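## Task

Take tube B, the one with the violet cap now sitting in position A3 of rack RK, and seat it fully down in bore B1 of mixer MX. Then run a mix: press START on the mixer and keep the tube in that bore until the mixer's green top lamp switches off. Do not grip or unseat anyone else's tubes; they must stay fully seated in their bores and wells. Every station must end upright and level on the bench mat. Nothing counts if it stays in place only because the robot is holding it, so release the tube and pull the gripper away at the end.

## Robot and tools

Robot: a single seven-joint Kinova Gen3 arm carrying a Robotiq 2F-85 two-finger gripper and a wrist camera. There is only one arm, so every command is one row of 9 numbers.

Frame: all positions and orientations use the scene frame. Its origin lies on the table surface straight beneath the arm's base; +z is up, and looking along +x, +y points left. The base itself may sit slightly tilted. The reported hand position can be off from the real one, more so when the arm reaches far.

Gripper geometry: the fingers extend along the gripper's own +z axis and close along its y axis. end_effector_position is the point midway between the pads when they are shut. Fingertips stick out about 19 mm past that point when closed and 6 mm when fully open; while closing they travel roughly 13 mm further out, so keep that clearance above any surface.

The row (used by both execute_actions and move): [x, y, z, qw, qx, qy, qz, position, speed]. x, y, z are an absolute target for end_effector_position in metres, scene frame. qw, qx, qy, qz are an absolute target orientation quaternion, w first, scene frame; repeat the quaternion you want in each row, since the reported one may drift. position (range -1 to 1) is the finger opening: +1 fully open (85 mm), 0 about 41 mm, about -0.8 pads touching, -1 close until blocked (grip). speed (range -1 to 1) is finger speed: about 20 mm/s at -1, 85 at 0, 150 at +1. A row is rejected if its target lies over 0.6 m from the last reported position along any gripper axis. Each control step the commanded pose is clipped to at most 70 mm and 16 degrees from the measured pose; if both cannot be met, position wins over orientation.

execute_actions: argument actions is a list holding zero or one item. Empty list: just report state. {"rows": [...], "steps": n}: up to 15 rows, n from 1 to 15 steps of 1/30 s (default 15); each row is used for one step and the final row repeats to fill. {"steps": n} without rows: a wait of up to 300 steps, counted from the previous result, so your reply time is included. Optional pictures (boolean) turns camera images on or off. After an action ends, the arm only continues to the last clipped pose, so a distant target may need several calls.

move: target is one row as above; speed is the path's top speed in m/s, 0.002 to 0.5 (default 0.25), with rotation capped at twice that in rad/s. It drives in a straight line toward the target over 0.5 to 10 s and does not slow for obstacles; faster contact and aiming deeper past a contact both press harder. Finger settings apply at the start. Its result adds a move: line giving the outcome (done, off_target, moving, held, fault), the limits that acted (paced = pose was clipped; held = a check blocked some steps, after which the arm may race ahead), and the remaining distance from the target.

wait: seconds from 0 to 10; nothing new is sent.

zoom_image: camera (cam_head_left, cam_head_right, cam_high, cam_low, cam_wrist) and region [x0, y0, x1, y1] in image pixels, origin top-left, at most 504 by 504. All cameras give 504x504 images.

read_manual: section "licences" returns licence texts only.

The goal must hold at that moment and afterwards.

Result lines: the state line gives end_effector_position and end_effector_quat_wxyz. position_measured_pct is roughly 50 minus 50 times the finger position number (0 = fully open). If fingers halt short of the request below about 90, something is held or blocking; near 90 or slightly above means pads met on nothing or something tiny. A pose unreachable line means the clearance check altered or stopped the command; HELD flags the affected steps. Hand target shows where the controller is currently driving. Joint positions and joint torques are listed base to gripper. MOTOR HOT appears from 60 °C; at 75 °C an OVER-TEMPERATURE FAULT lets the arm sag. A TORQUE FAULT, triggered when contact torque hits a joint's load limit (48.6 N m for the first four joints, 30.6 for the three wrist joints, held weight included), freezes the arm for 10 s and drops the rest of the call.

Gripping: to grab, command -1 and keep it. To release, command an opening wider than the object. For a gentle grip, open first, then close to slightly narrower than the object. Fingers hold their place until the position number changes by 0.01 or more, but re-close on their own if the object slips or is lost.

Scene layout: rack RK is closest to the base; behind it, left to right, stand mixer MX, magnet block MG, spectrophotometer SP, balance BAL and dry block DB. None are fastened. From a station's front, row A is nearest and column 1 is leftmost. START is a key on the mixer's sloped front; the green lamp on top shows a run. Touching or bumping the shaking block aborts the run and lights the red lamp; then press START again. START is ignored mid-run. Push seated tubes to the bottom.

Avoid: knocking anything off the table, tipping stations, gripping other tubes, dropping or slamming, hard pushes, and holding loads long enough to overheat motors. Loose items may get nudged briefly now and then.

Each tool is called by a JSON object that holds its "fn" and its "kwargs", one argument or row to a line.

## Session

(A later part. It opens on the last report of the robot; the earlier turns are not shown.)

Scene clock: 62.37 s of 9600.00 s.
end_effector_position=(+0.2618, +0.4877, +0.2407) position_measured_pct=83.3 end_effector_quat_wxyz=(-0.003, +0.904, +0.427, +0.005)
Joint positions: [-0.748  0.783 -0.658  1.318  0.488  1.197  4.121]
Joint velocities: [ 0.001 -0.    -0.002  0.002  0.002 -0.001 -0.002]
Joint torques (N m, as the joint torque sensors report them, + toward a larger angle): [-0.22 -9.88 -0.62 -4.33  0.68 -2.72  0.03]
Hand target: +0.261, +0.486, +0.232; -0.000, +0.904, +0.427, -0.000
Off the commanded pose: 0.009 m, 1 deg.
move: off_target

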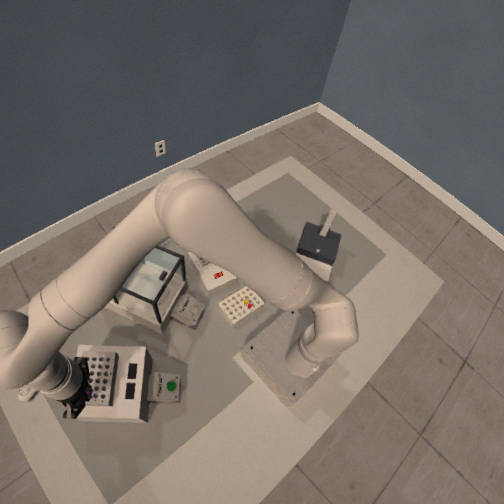

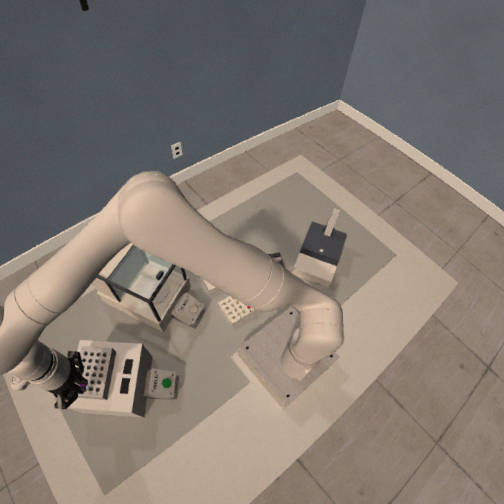

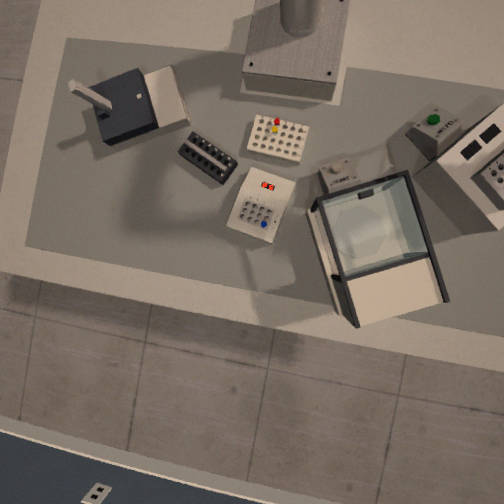

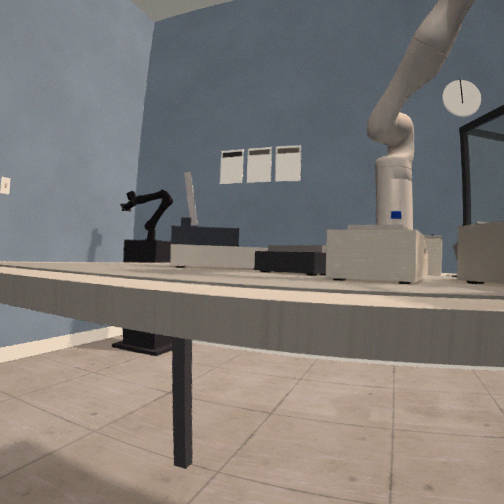

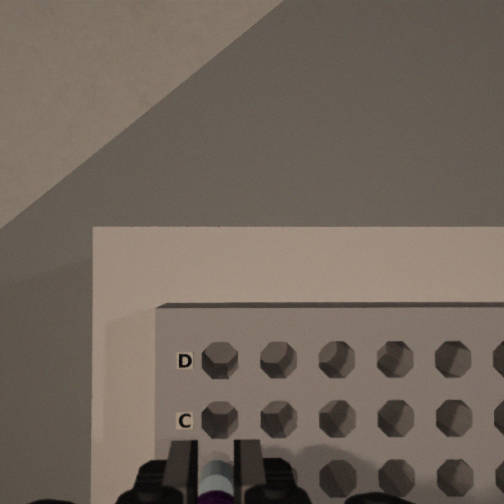

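{"fn": "move", "kwargs": {
  "target": [0.261, 0.4839, 0.245, 0, 0.9045, 0.4266, 0, -1, 0],
  "speed": 0.02
}}

{"fn": "move", "kwargs": {
  "target": [0.261, 0.4839, 0.237, 0, 0.9045, 0.4266, 0, -1, 0],
  "speed": 0.012
}}

Scene clock: 67.97 s of 9600.00 s.
end_effector_position=(+0.2610, +0.4839, +0.2449) position_measured_pct=83.3 end_effector_quat_wxyz=(-0.000, +0.904, +0.427, +0.000)
Joint positions: [-0.745  0.778 -0.661  1.313  0.48   1.217  4.129]
Joint velocities: [ 0.001 -0.001 -0.001 -0.001 -0.003  0.003  0.   ]
Joint torques (N m, as the joint torque sensors report them, + toward a larger angle): [ -0.36 -21.27  -3.28  -6.96   0.    -0.15  -0.18]
Hand target: +0.261, +0.484, +0.245; +0.000, +0.904, +0.427, +0.000
Off the commanded pose: 0.000 m, 0 deg.
move: done

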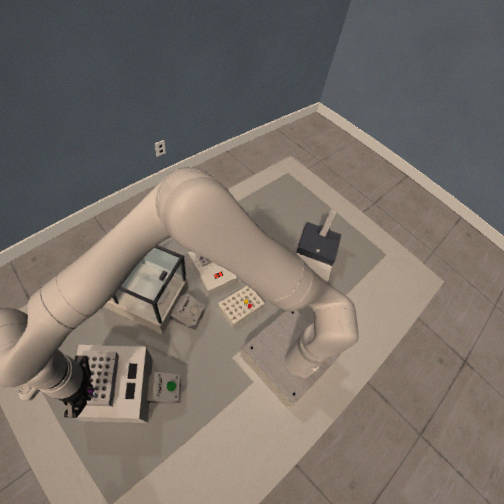

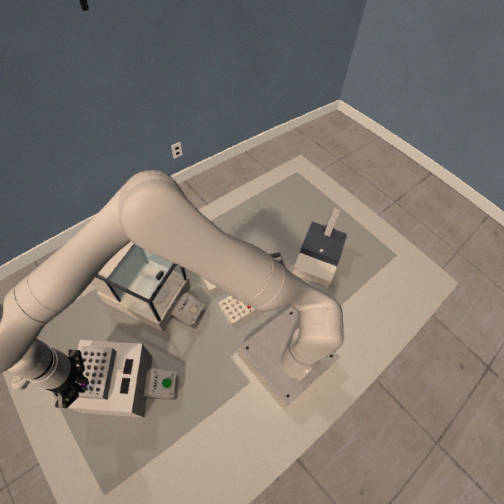

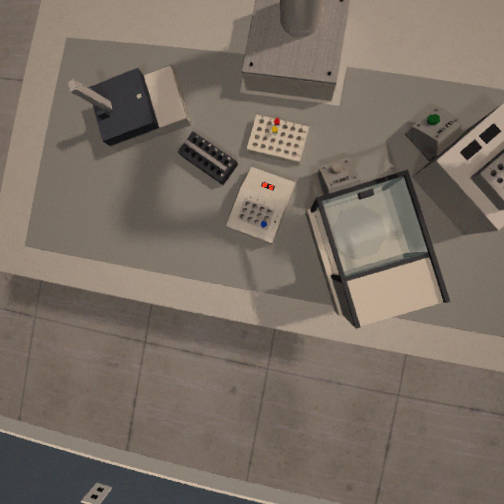

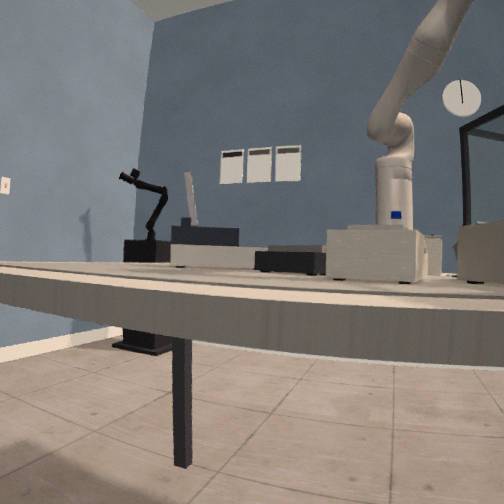

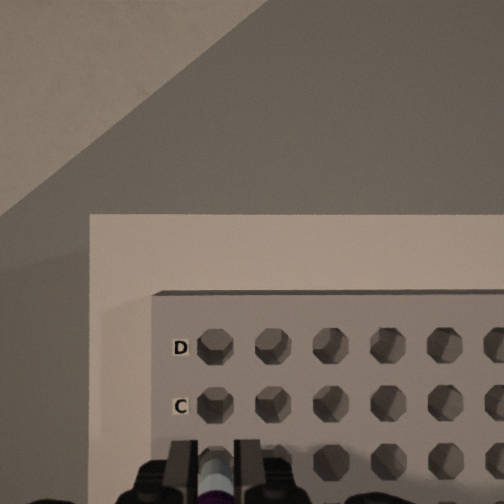

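Scene clock: 68.83 s of 9600.00 s.
end_effector_position=(+0.2609, +0.4839, +0.2371) position_measured_pct=83.3 end_effector_quat_wxyz=(-0.000, +0.904, +0.427, -0.000)
Joint positions: [-0.745  0.787 -0.658  1.324  0.485  1.199  4.124]
Joint velocities: [-0.001  0.001 -0.     0.001  0.002 -0.002 -0.002]
Joint torques (N m, as the joint torque sensors report them, + toward a larger angle): [  0.01 -21.6   -2.88  -7.44   0.23   0.1    0.04]
Hand target: +0.261, +0.484, +0.237; -0.000, +0.904, +0.427, -0.000
Off the commanded pose: 0.000 m, 0 deg.
move: done

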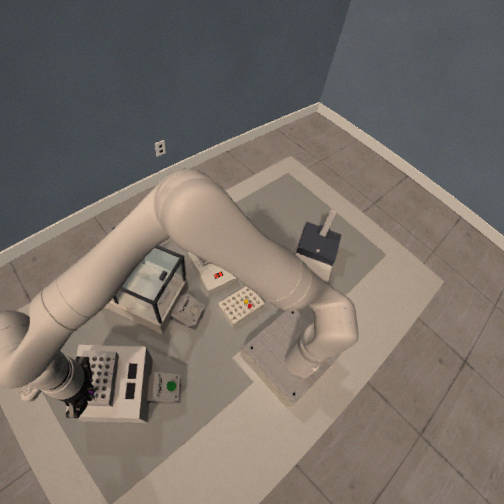

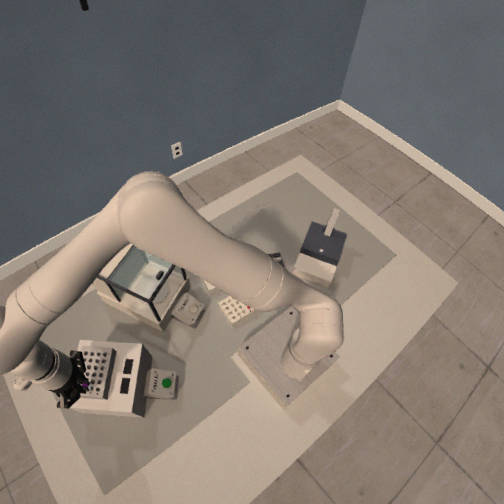

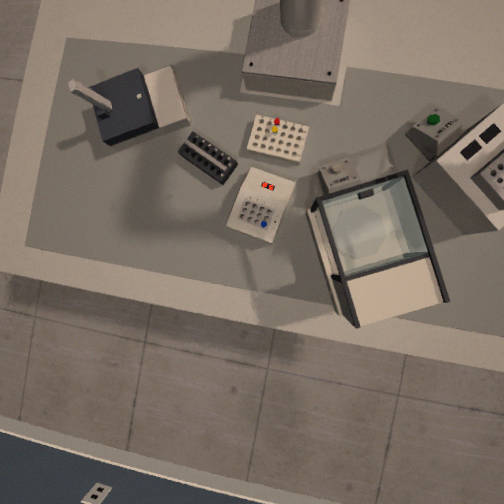

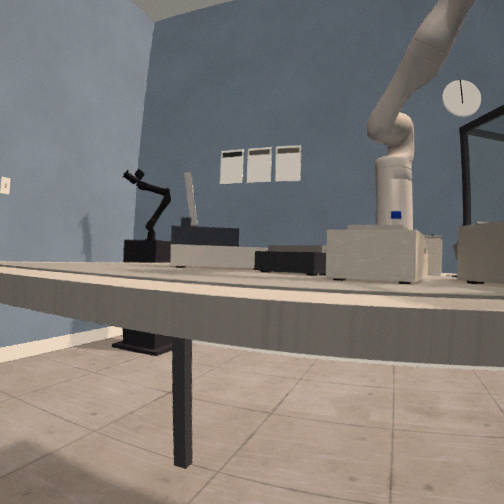

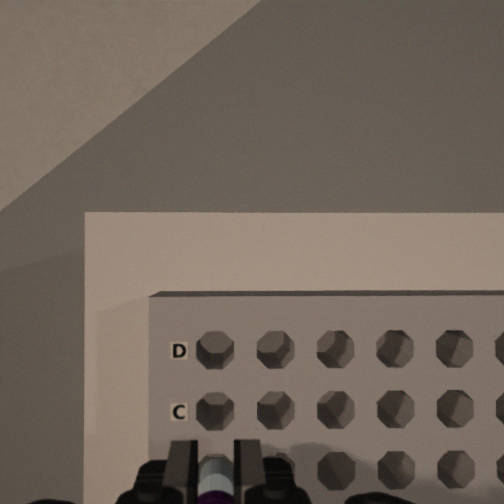

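It's entering. Continue down.

{"fn": "move", "kwargs": {
  "target": [0.261, 0.4839, 0.217, 0, 0.9045, 0.4266, 0, -1, 0],
  "speed": 0.02
}}

Scene clock: 71.97 s of 9600.00 s.
end_effector_position=(+0.2607, +0.4840, +0.2171) position_measured_pct=83.3 end_effector_quat_wxyz=(-0.000, +0.904, +0.427, -0.000)
Joint positions: [-0.747  0.81  -0.648  1.351  0.5    1.154  4.111]
Joint velocities: [-0.     0.002  0.001  0.002  0.    -0.004 -0.001]
Joint torques (N m, as the joint torque sensors report them, + toward a larger angle): [ -0.48 -21.3   -2.71  -6.85  -0.02  -0.15   0.17]
Hand target: +0.261, +0.484, +0.217; -0.000, +0.904, +0.427, -0.000
Off the commanded pose: 0.000 m, 0 deg.
move: done

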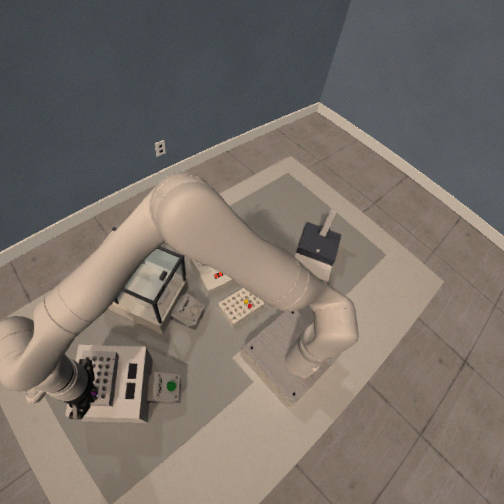

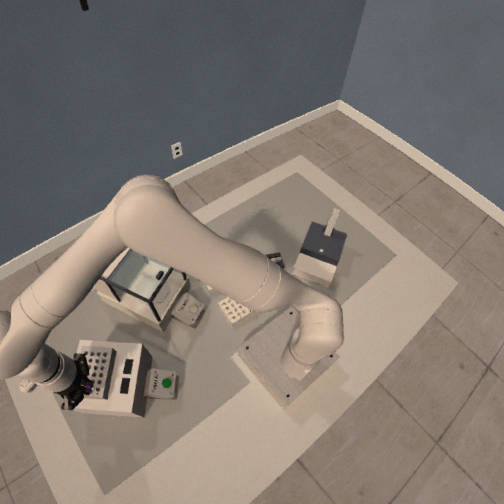

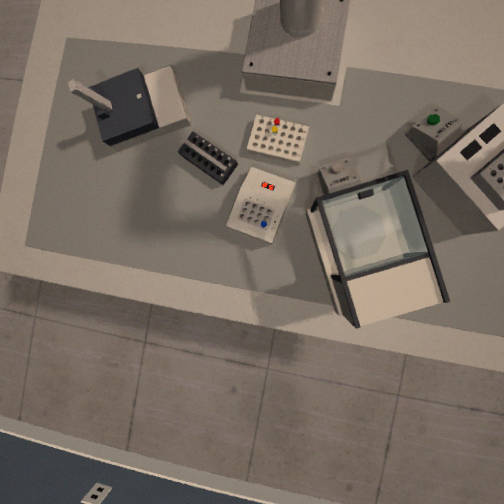

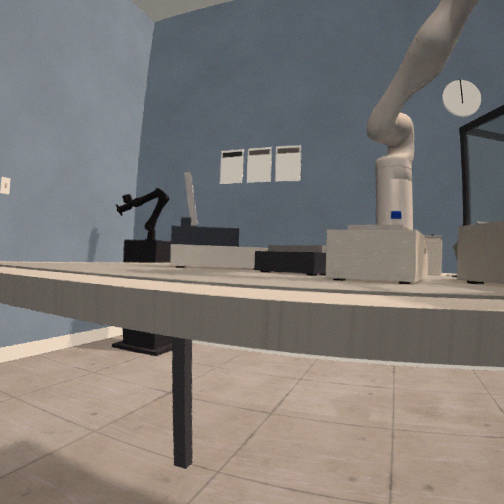

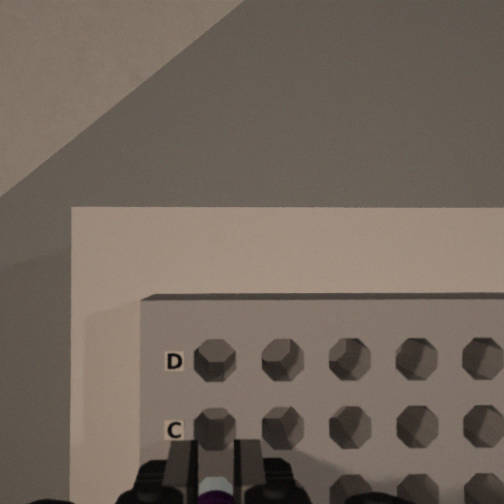

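{"fn": "move", "kwargs": {
  "target": [0.261, 0.4839, 0.217, 0, 0.9045, 0.4266, 0, -0.2, 0],
  "speed": 0.02
}}

{"fn": "move", "kwargs": {
  "target": [0.261, 0.4839, 0.25, 0, 0.9045, 0.4266, 0, -0.2, 0],
  "speed": 0.06
}}

{"fn": "move", "kwargs": {
  "target": [0.2572, 0.4793, 0.245, 0, 0.9045, 0.4266, 0, -1, 0.5],
  "speed": 0.04
}}

{"fn": "move", "kwargs": {
  "target": [0.2572, 0.4793, 0.224, 0, 0.9045, 0.4266, 0, -1, 0.5],
  "speed": 0.015
}}

Scene clock: 78.93 s of 9600.00 s.
end_effector_position=(+0.2610, +0.4839, +0.2170) position_measured_pct=59.9 end_effector_quat_wxyz=(-0.000, +0.904, +0.427, -0.000)
Joint positions: [-0.747  0.81  -0.648  1.351  0.501  1.153  4.111]
Joint velocities: [ 0.001  0.    -0.001  0.     0.    -0.    -0.001]
Joint torques (N m, as the joint torque sensors report them, + toward a larger angle): [ -0.65 -21.15  -3.14  -7.21  -0.31  -0.26   0.26]
Hand target: +0.261, +0.484, +0.217; +0.000, +0.904, +0.427, -0.000
Off the commanded pose: 0.000 m, 0 deg.
move: done

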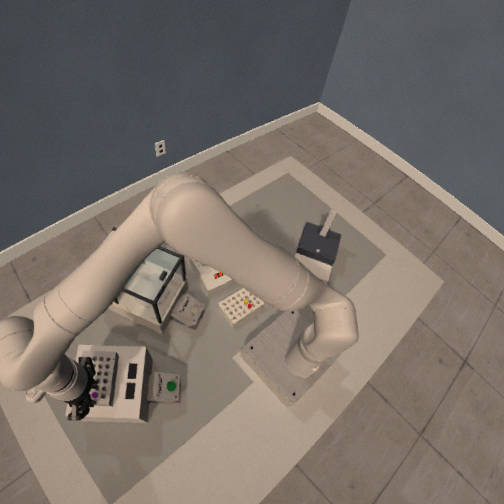

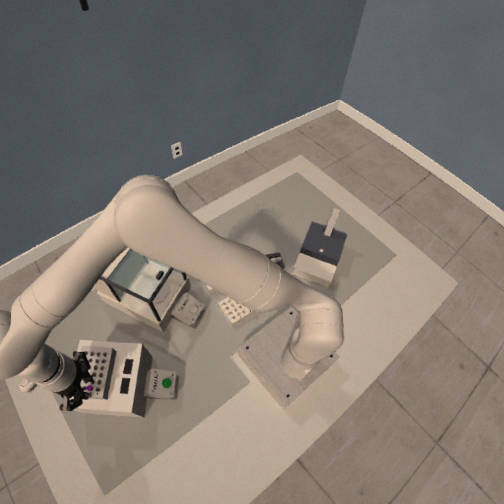

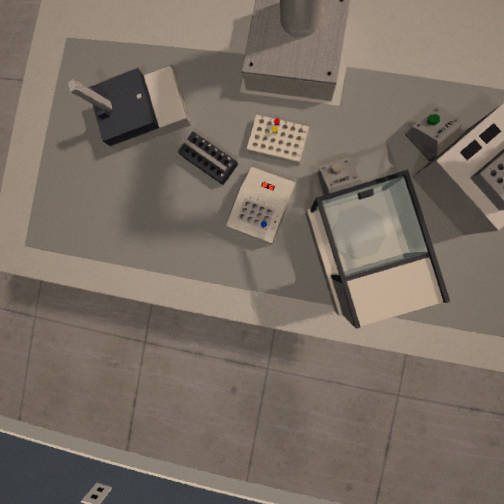

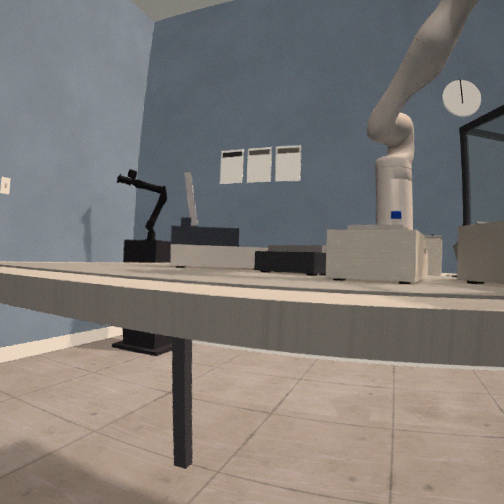

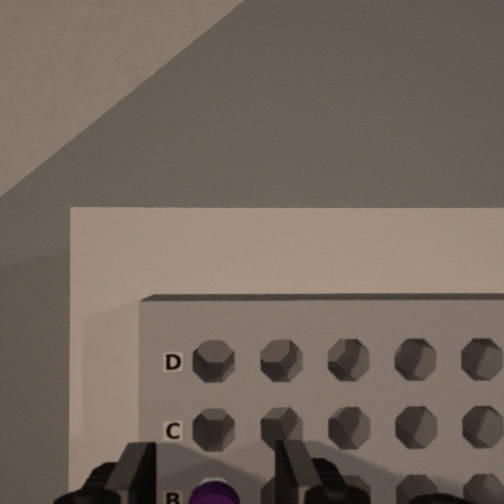

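Scene clock: 79.83 s of 9600.00 s.
end_effector_position=(+0.2610, +0.4839, +0.2499) position_measured_pct=59.9 end_effector_quat_wxyz=(+0.000, +0.904, +0.426, +0.000)
Joint positions: [-0.745  0.773 -0.663  1.306  0.476  1.228  4.132]
Joint velocities: [ 0.    -0.002  0.    -0.    -0.     0.003  0.   ]
Joint torques (N m, as the joint torque sensors report them, + toward a larger angle): [ -0.14 -20.61  -3.17  -7.81   0.15  -0.69   0.15]
Hand target: +0.261, +0.484, +0.250; +0.000, +0.904, +0.426, +0.000
Off the commanded pose: 0.000 m, 0 deg.
move: done

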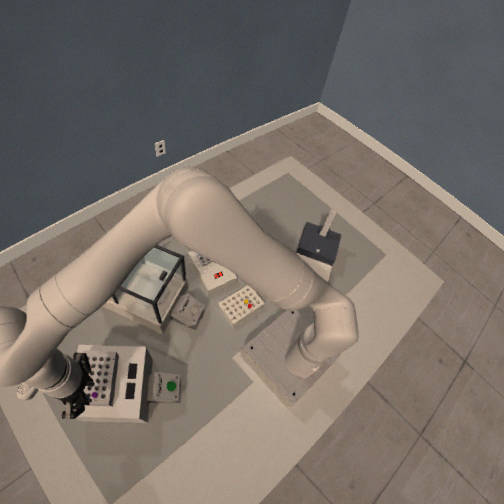

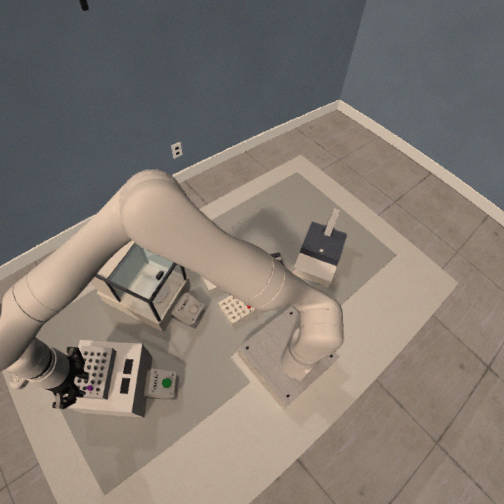

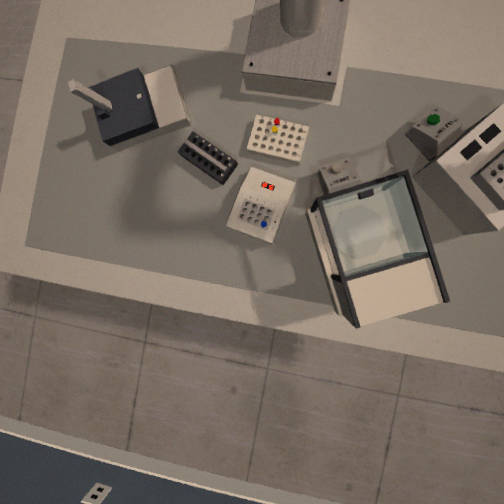

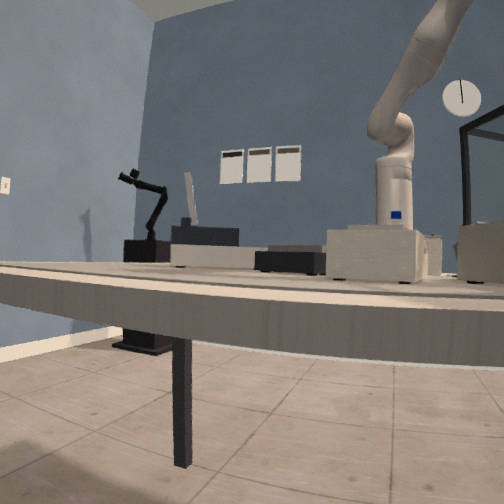

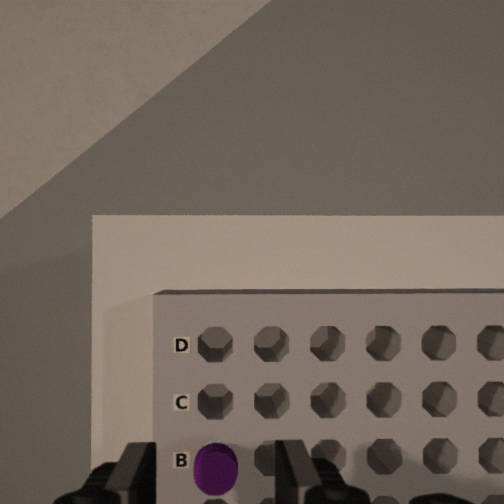

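Scene clock: 80.53 s of 9600.00 s.
end_effector_position=(+0.2572, +0.4794, +0.2450) position_measured_pct=91.7 end_effector_quat_wxyz=(-0.000, +0.904, +0.427, -0.000)
Joint positions: [-0.74   0.767 -0.663  1.337  0.477  1.205  4.122]
Joint velocities: [ 0.001 -0.002 -0.     0.004  0.    -0.004 -0.   ]
Joint torques (N m, as the joint torque sensors report them, + toward a larger angle): [ -0.52 -20.67  -3.27  -7.49  -0.14  -0.4    0.23]
Hand target: +0.257, +0.479, +0.245; -0.000, +0.904, +0.427, -0.000
Off the commanded pose: 0.000 m, 0 deg.
move: done

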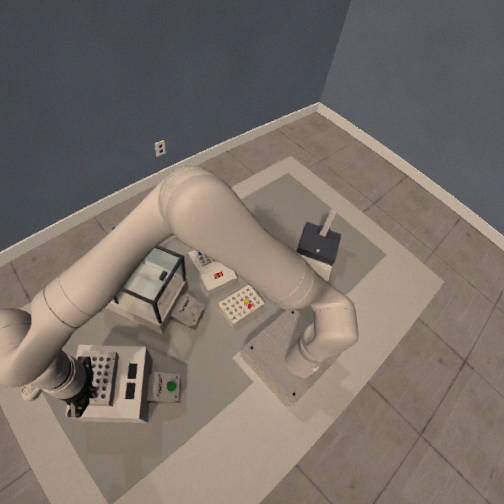

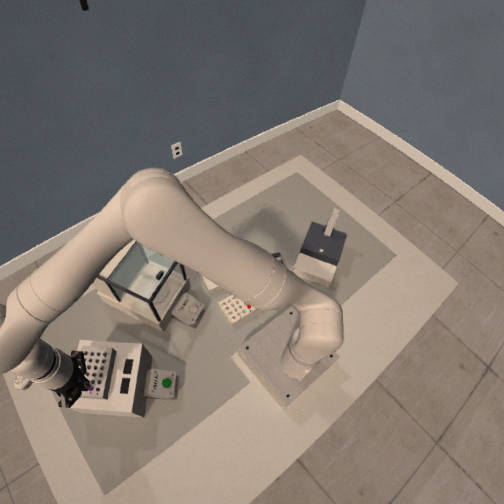

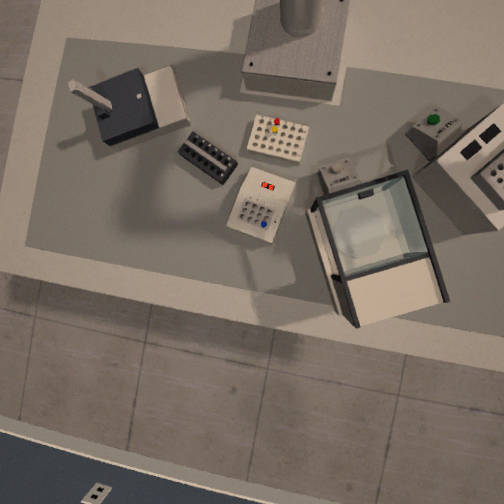

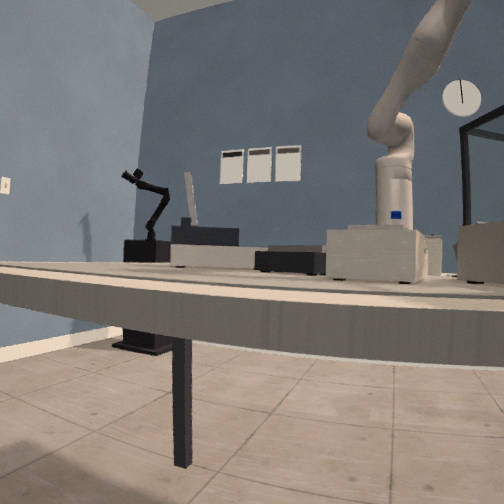

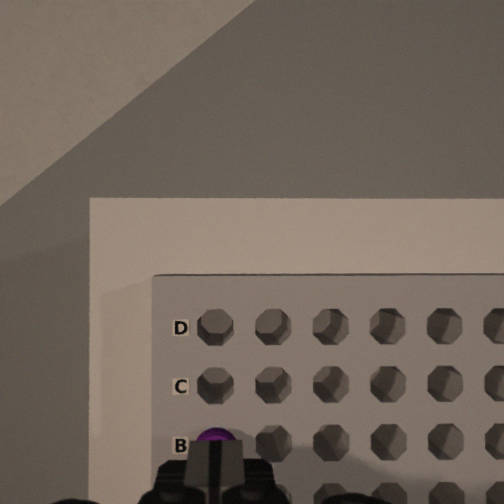

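Scene clock: 82.17 s of 9600.00 s.
end_effector_position=(+0.2572, +0.4803, +0.2285) position_measured_pct=91.7 end_effector_quat_wxyz=(-0.001, +0.904, +0.427, +0.003)
Joint positions: [-0.742  0.783 -0.656  1.365  0.493  1.16   4.108]
Joint velocities: [ 0.    -0.001 -0.001  0.001  0.001 -0.002 -0.002]
Joint torques (N m, as the joint torque sensors report them, + toward a larger angle): [ -0.04 -14.46  -1.78  -5.72   0.52  -1.49  -0.03]
Hand target: +0.257, +0.479, +0.224; -0.000, +0.904, +0.427, -0.000
Off the commanded pose: 0.005 m, 0 deg.
move: off_target

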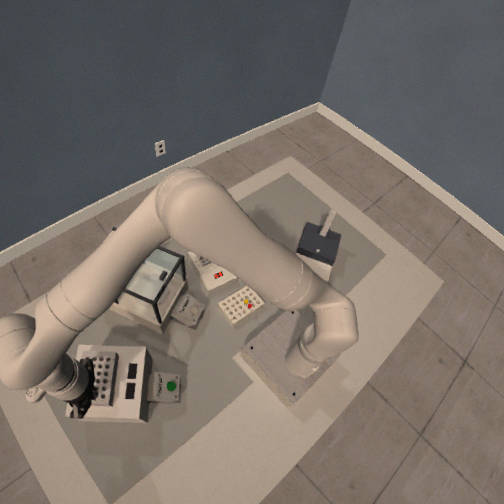

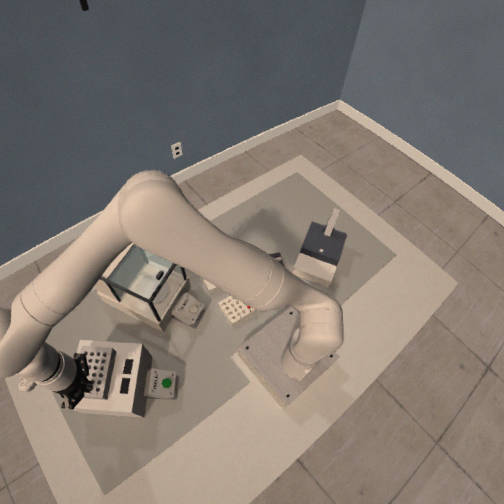

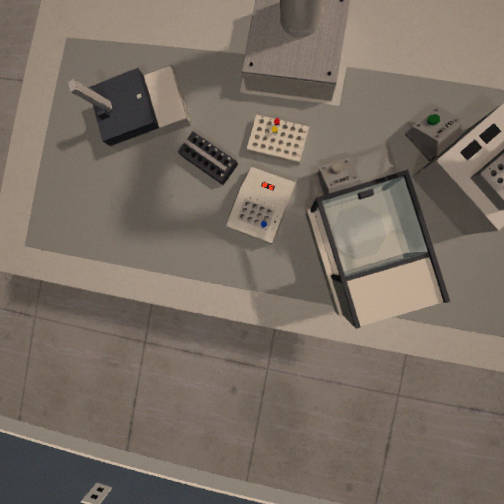

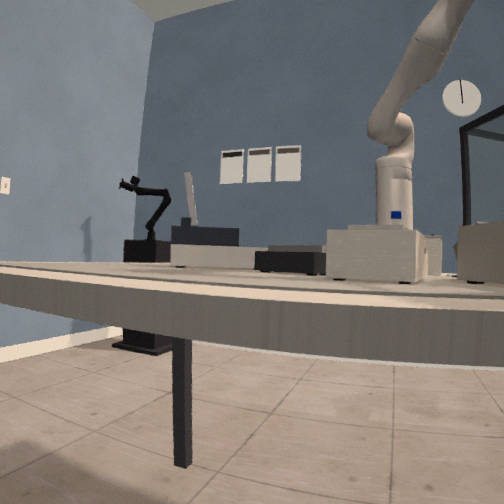

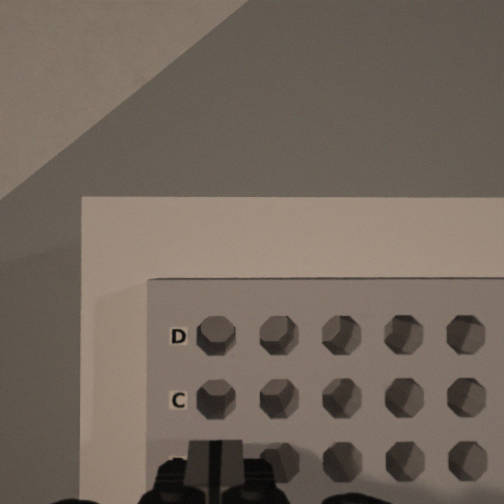

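{"fn": "move", "kwargs": {
  "target": [0.2572, 0.4793, 0.27, 0, 0.9045, 0.4266, 0, -1, 0.5],
  "speed": 0.1
}}

{"fn": "move", "kwargs": {
  "target": [0.182, 0.318, 0.27, 0, 0.9045, 0.4266, 0, -1, 0.5],
  "speed": 0.2
}}

{"fn": "move", "kwargs": {
  "target": [0.182, 0.318, 0.14, 0, 0.9045, 0.4266, 0, -1, 0.5],
  "speed": 0.15
}}

Scene clock: 87.40 s of 9600.00 s.
end_effector_position=(+0.2572, +0.4792, +0.2699) position_measured_pct=91.7 end_effector_quat_wxyz=(+0.000, +0.905, +0.426, +0.000)
Joint positions: [-0.739  0.741 -0.673  1.299  0.459  1.264  4.138]
Joint velocities: [-0.    -0.001 -0.    -0.002 -0.001  0.003 -0.002]
Joint torques (N m, as the joint torque sensors report them, + toward a larger angle): [ -0.16 -20.45  -2.62  -7.66  -0.01  -0.39   0.27]
Hand target: +0.257, +0.479, +0.270; +0.000, +0.905, +0.426, +0.000
Off the commanded pose: 0.000 m, 0 deg.
move: done

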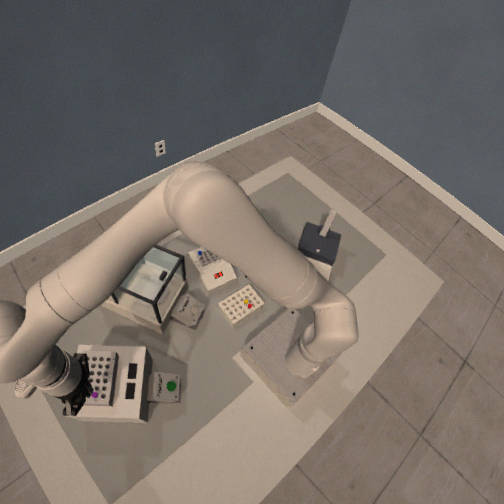

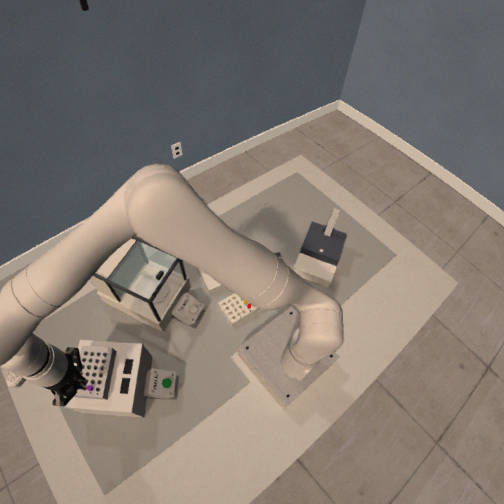

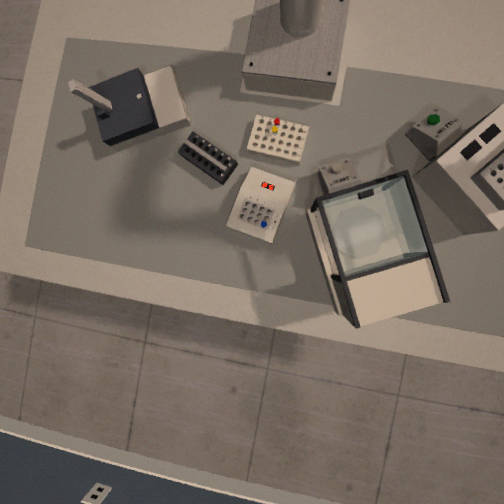

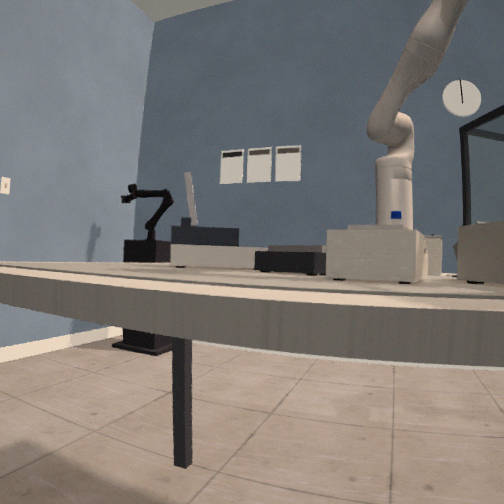

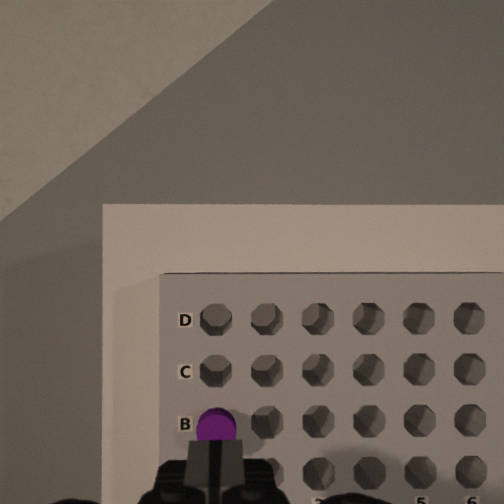

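Scene clock: 88.83 s of 9600.00 s.
end_effector_position=(+0.1817, +0.3181, +0.2695) position_measured_pct=91.7 end_effector_quat_wxyz=(+0.000, +0.904, +0.427, -0.001)
Joint positions: [-0.496  0.382 -0.78   1.921  0.323  0.977  4.136]
Joint velocities: [ 0.008 -0.01   0.     0.004 -0.002 -0.002  0.004]
Joint torques (N m, as the joint torque sensors report them, + toward a larger angle): [ -0.79 -11.99  -1.56  -7.13   0.02  -0.17   0.21]
Hand target: +0.182, +0.318, +0.270; +0.000, +0.904, +0.427, -0.000
Off the commanded pose: 0.001 m, 0 deg.
move: done

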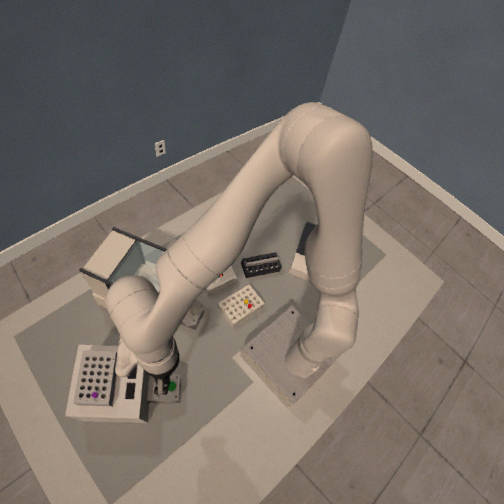

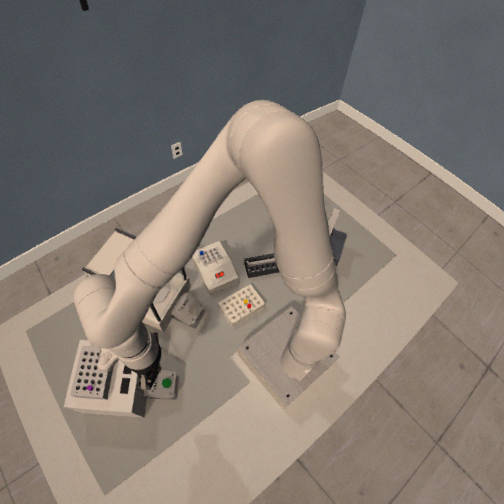

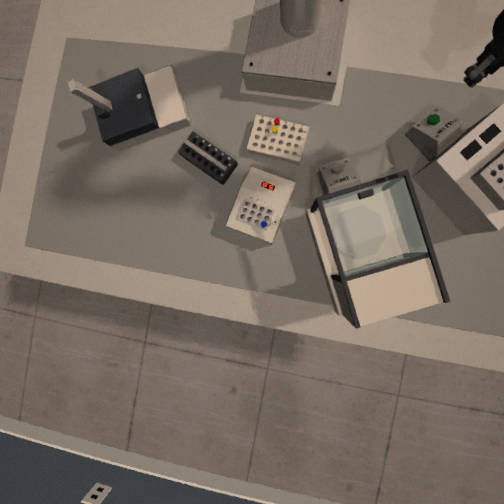

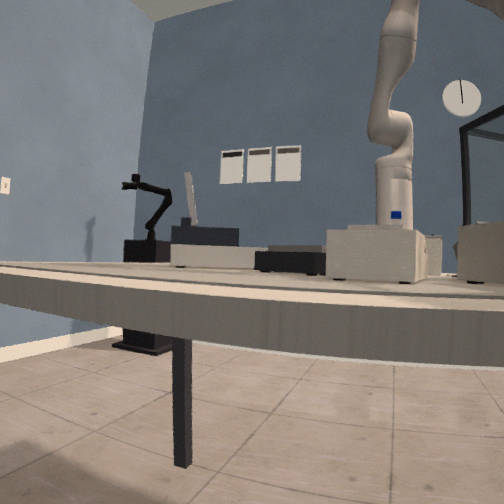

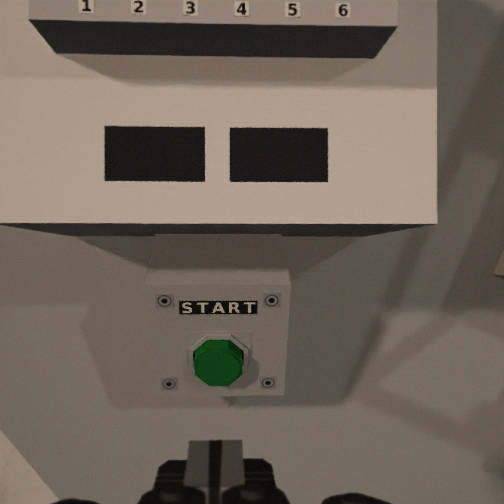

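Scene clock: 90.20 s of 9600.00 s.
end_effector_position=(+0.1818, +0.3182, +0.1402) position_measured_pct=91.7 end_effector_quat_wxyz=(-0.001, +0.904, +0.427, -0.000)
Joint positions: [-0.656  0.625 -0.6    2.086  0.609  0.617  3.879]
Joint velocities: [-0.005  0.004  0.002 -0.     0.003 -0.001 -0.004]
Joint torques (N m, as the joint torque sensors report them, + toward a larger angle): [  0.07 -14.37  -1.66  -4.48   0.24  -0.13   0.3 ]
Hand target: +0.182, +0.318, +0.140; -0.001, +0.904, +0.427, -0.001
Off the commanded pose: 0.000 m, 0 deg.
move: done

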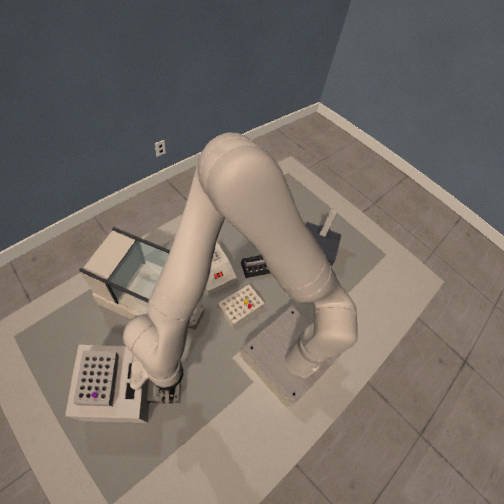

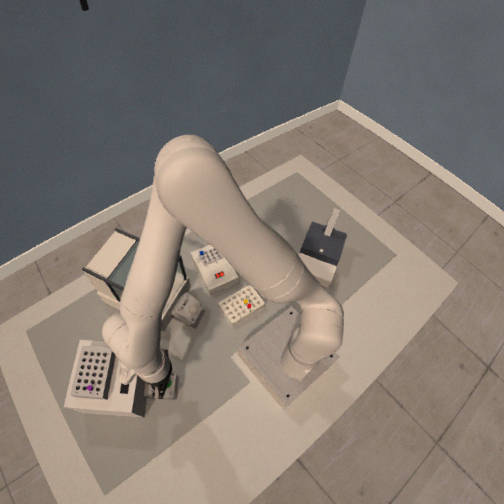

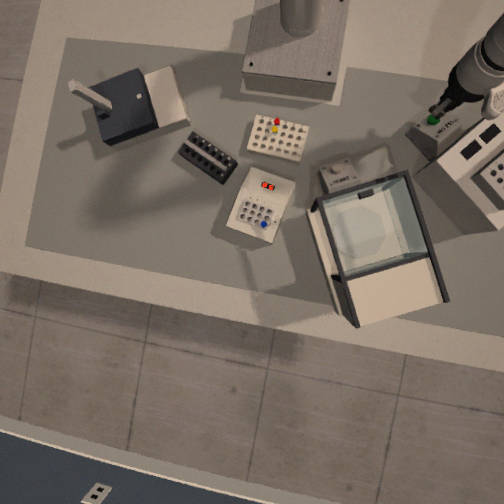

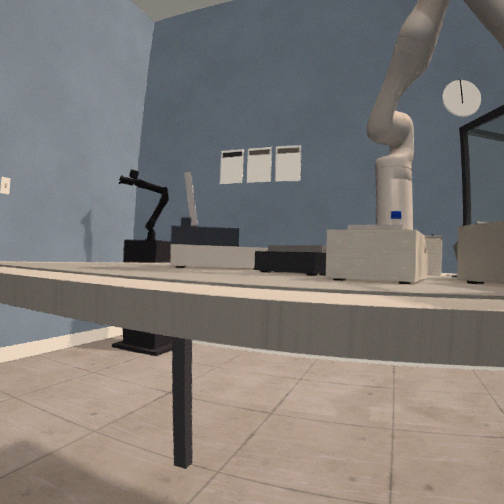

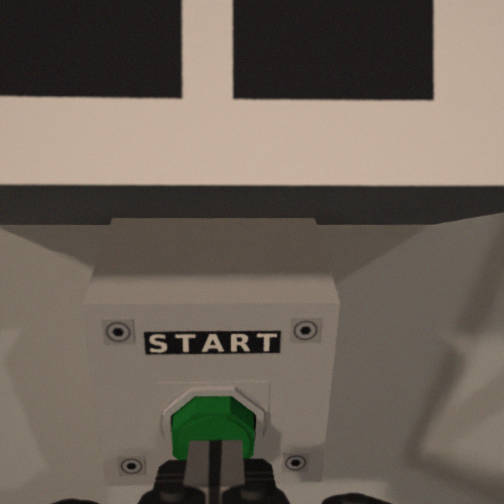

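Aligned as before. Press gently.

{"fn": "move", "kwargs": {
  "target": [0.182, 0.318, 0.109, 0, 0.9045, 0.4266, 0, -1, 0.5],
  "speed": 0.025
}}

Scene clock: 93.20 s of 9600.00 s.
end_effector_position=(+0.1817, +0.3186, +0.1133) position_measured_pct=91.7 end_effector_quat_wxyz=(-0.000, +0.904, +0.427, +0.003)
Joint positions: [-0.711  0.678 -0.531  2.108  0.686  0.536  3.809]
Joint velocities: [-0.006 -0.002  0.004  0.005  0.008 -0.005 -0.009]
Joint torques (N m, as the joint torque sensors report them, + toward a larger angle): [ 0.04 -4.93  0.78 -5.17  1.44 -2.31  0.1 ]
Hand target: +0.182, +0.318, +0.109; -0.000, +0.904, +0.427, -0.000
Off the commanded pose: 0.004 m, 0 deg.
move: off_target

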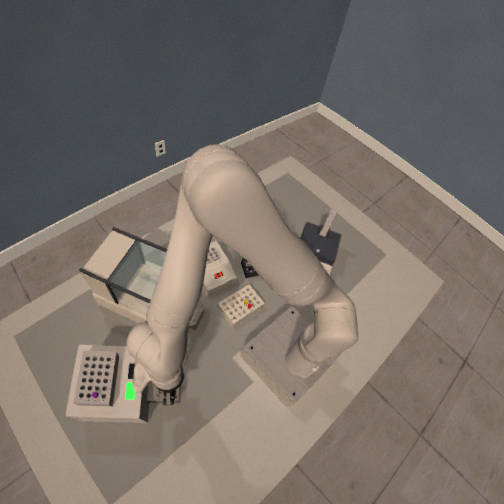

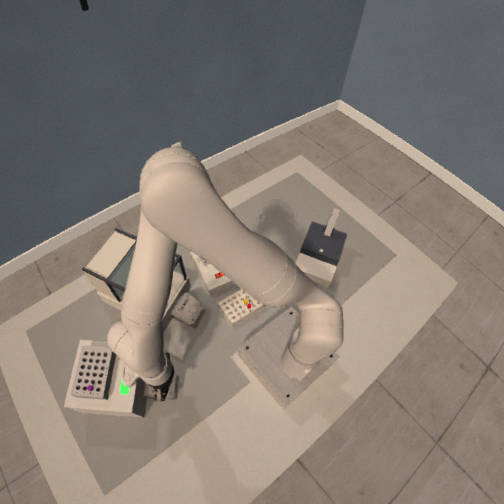

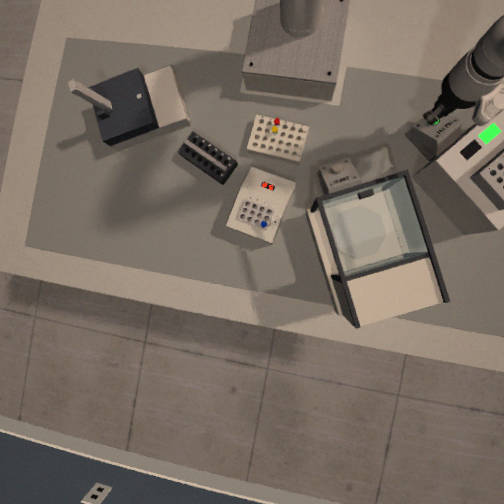

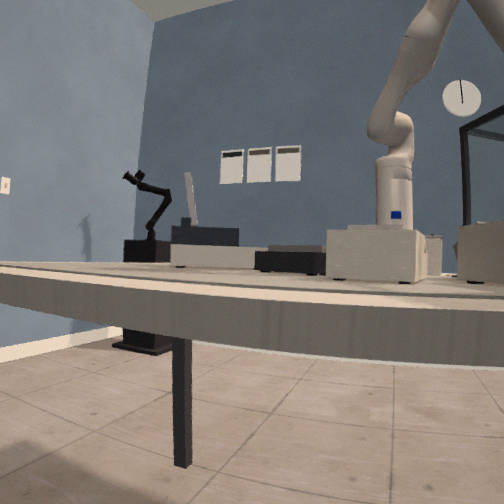

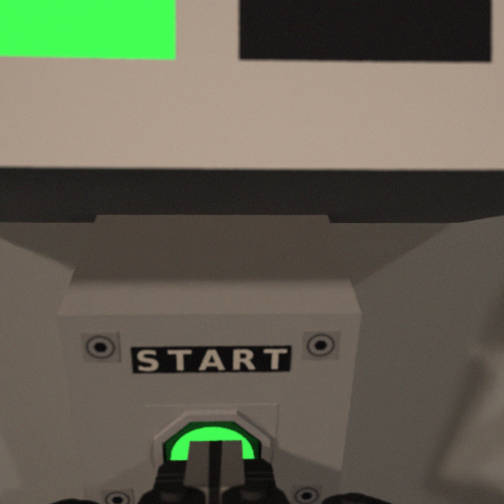

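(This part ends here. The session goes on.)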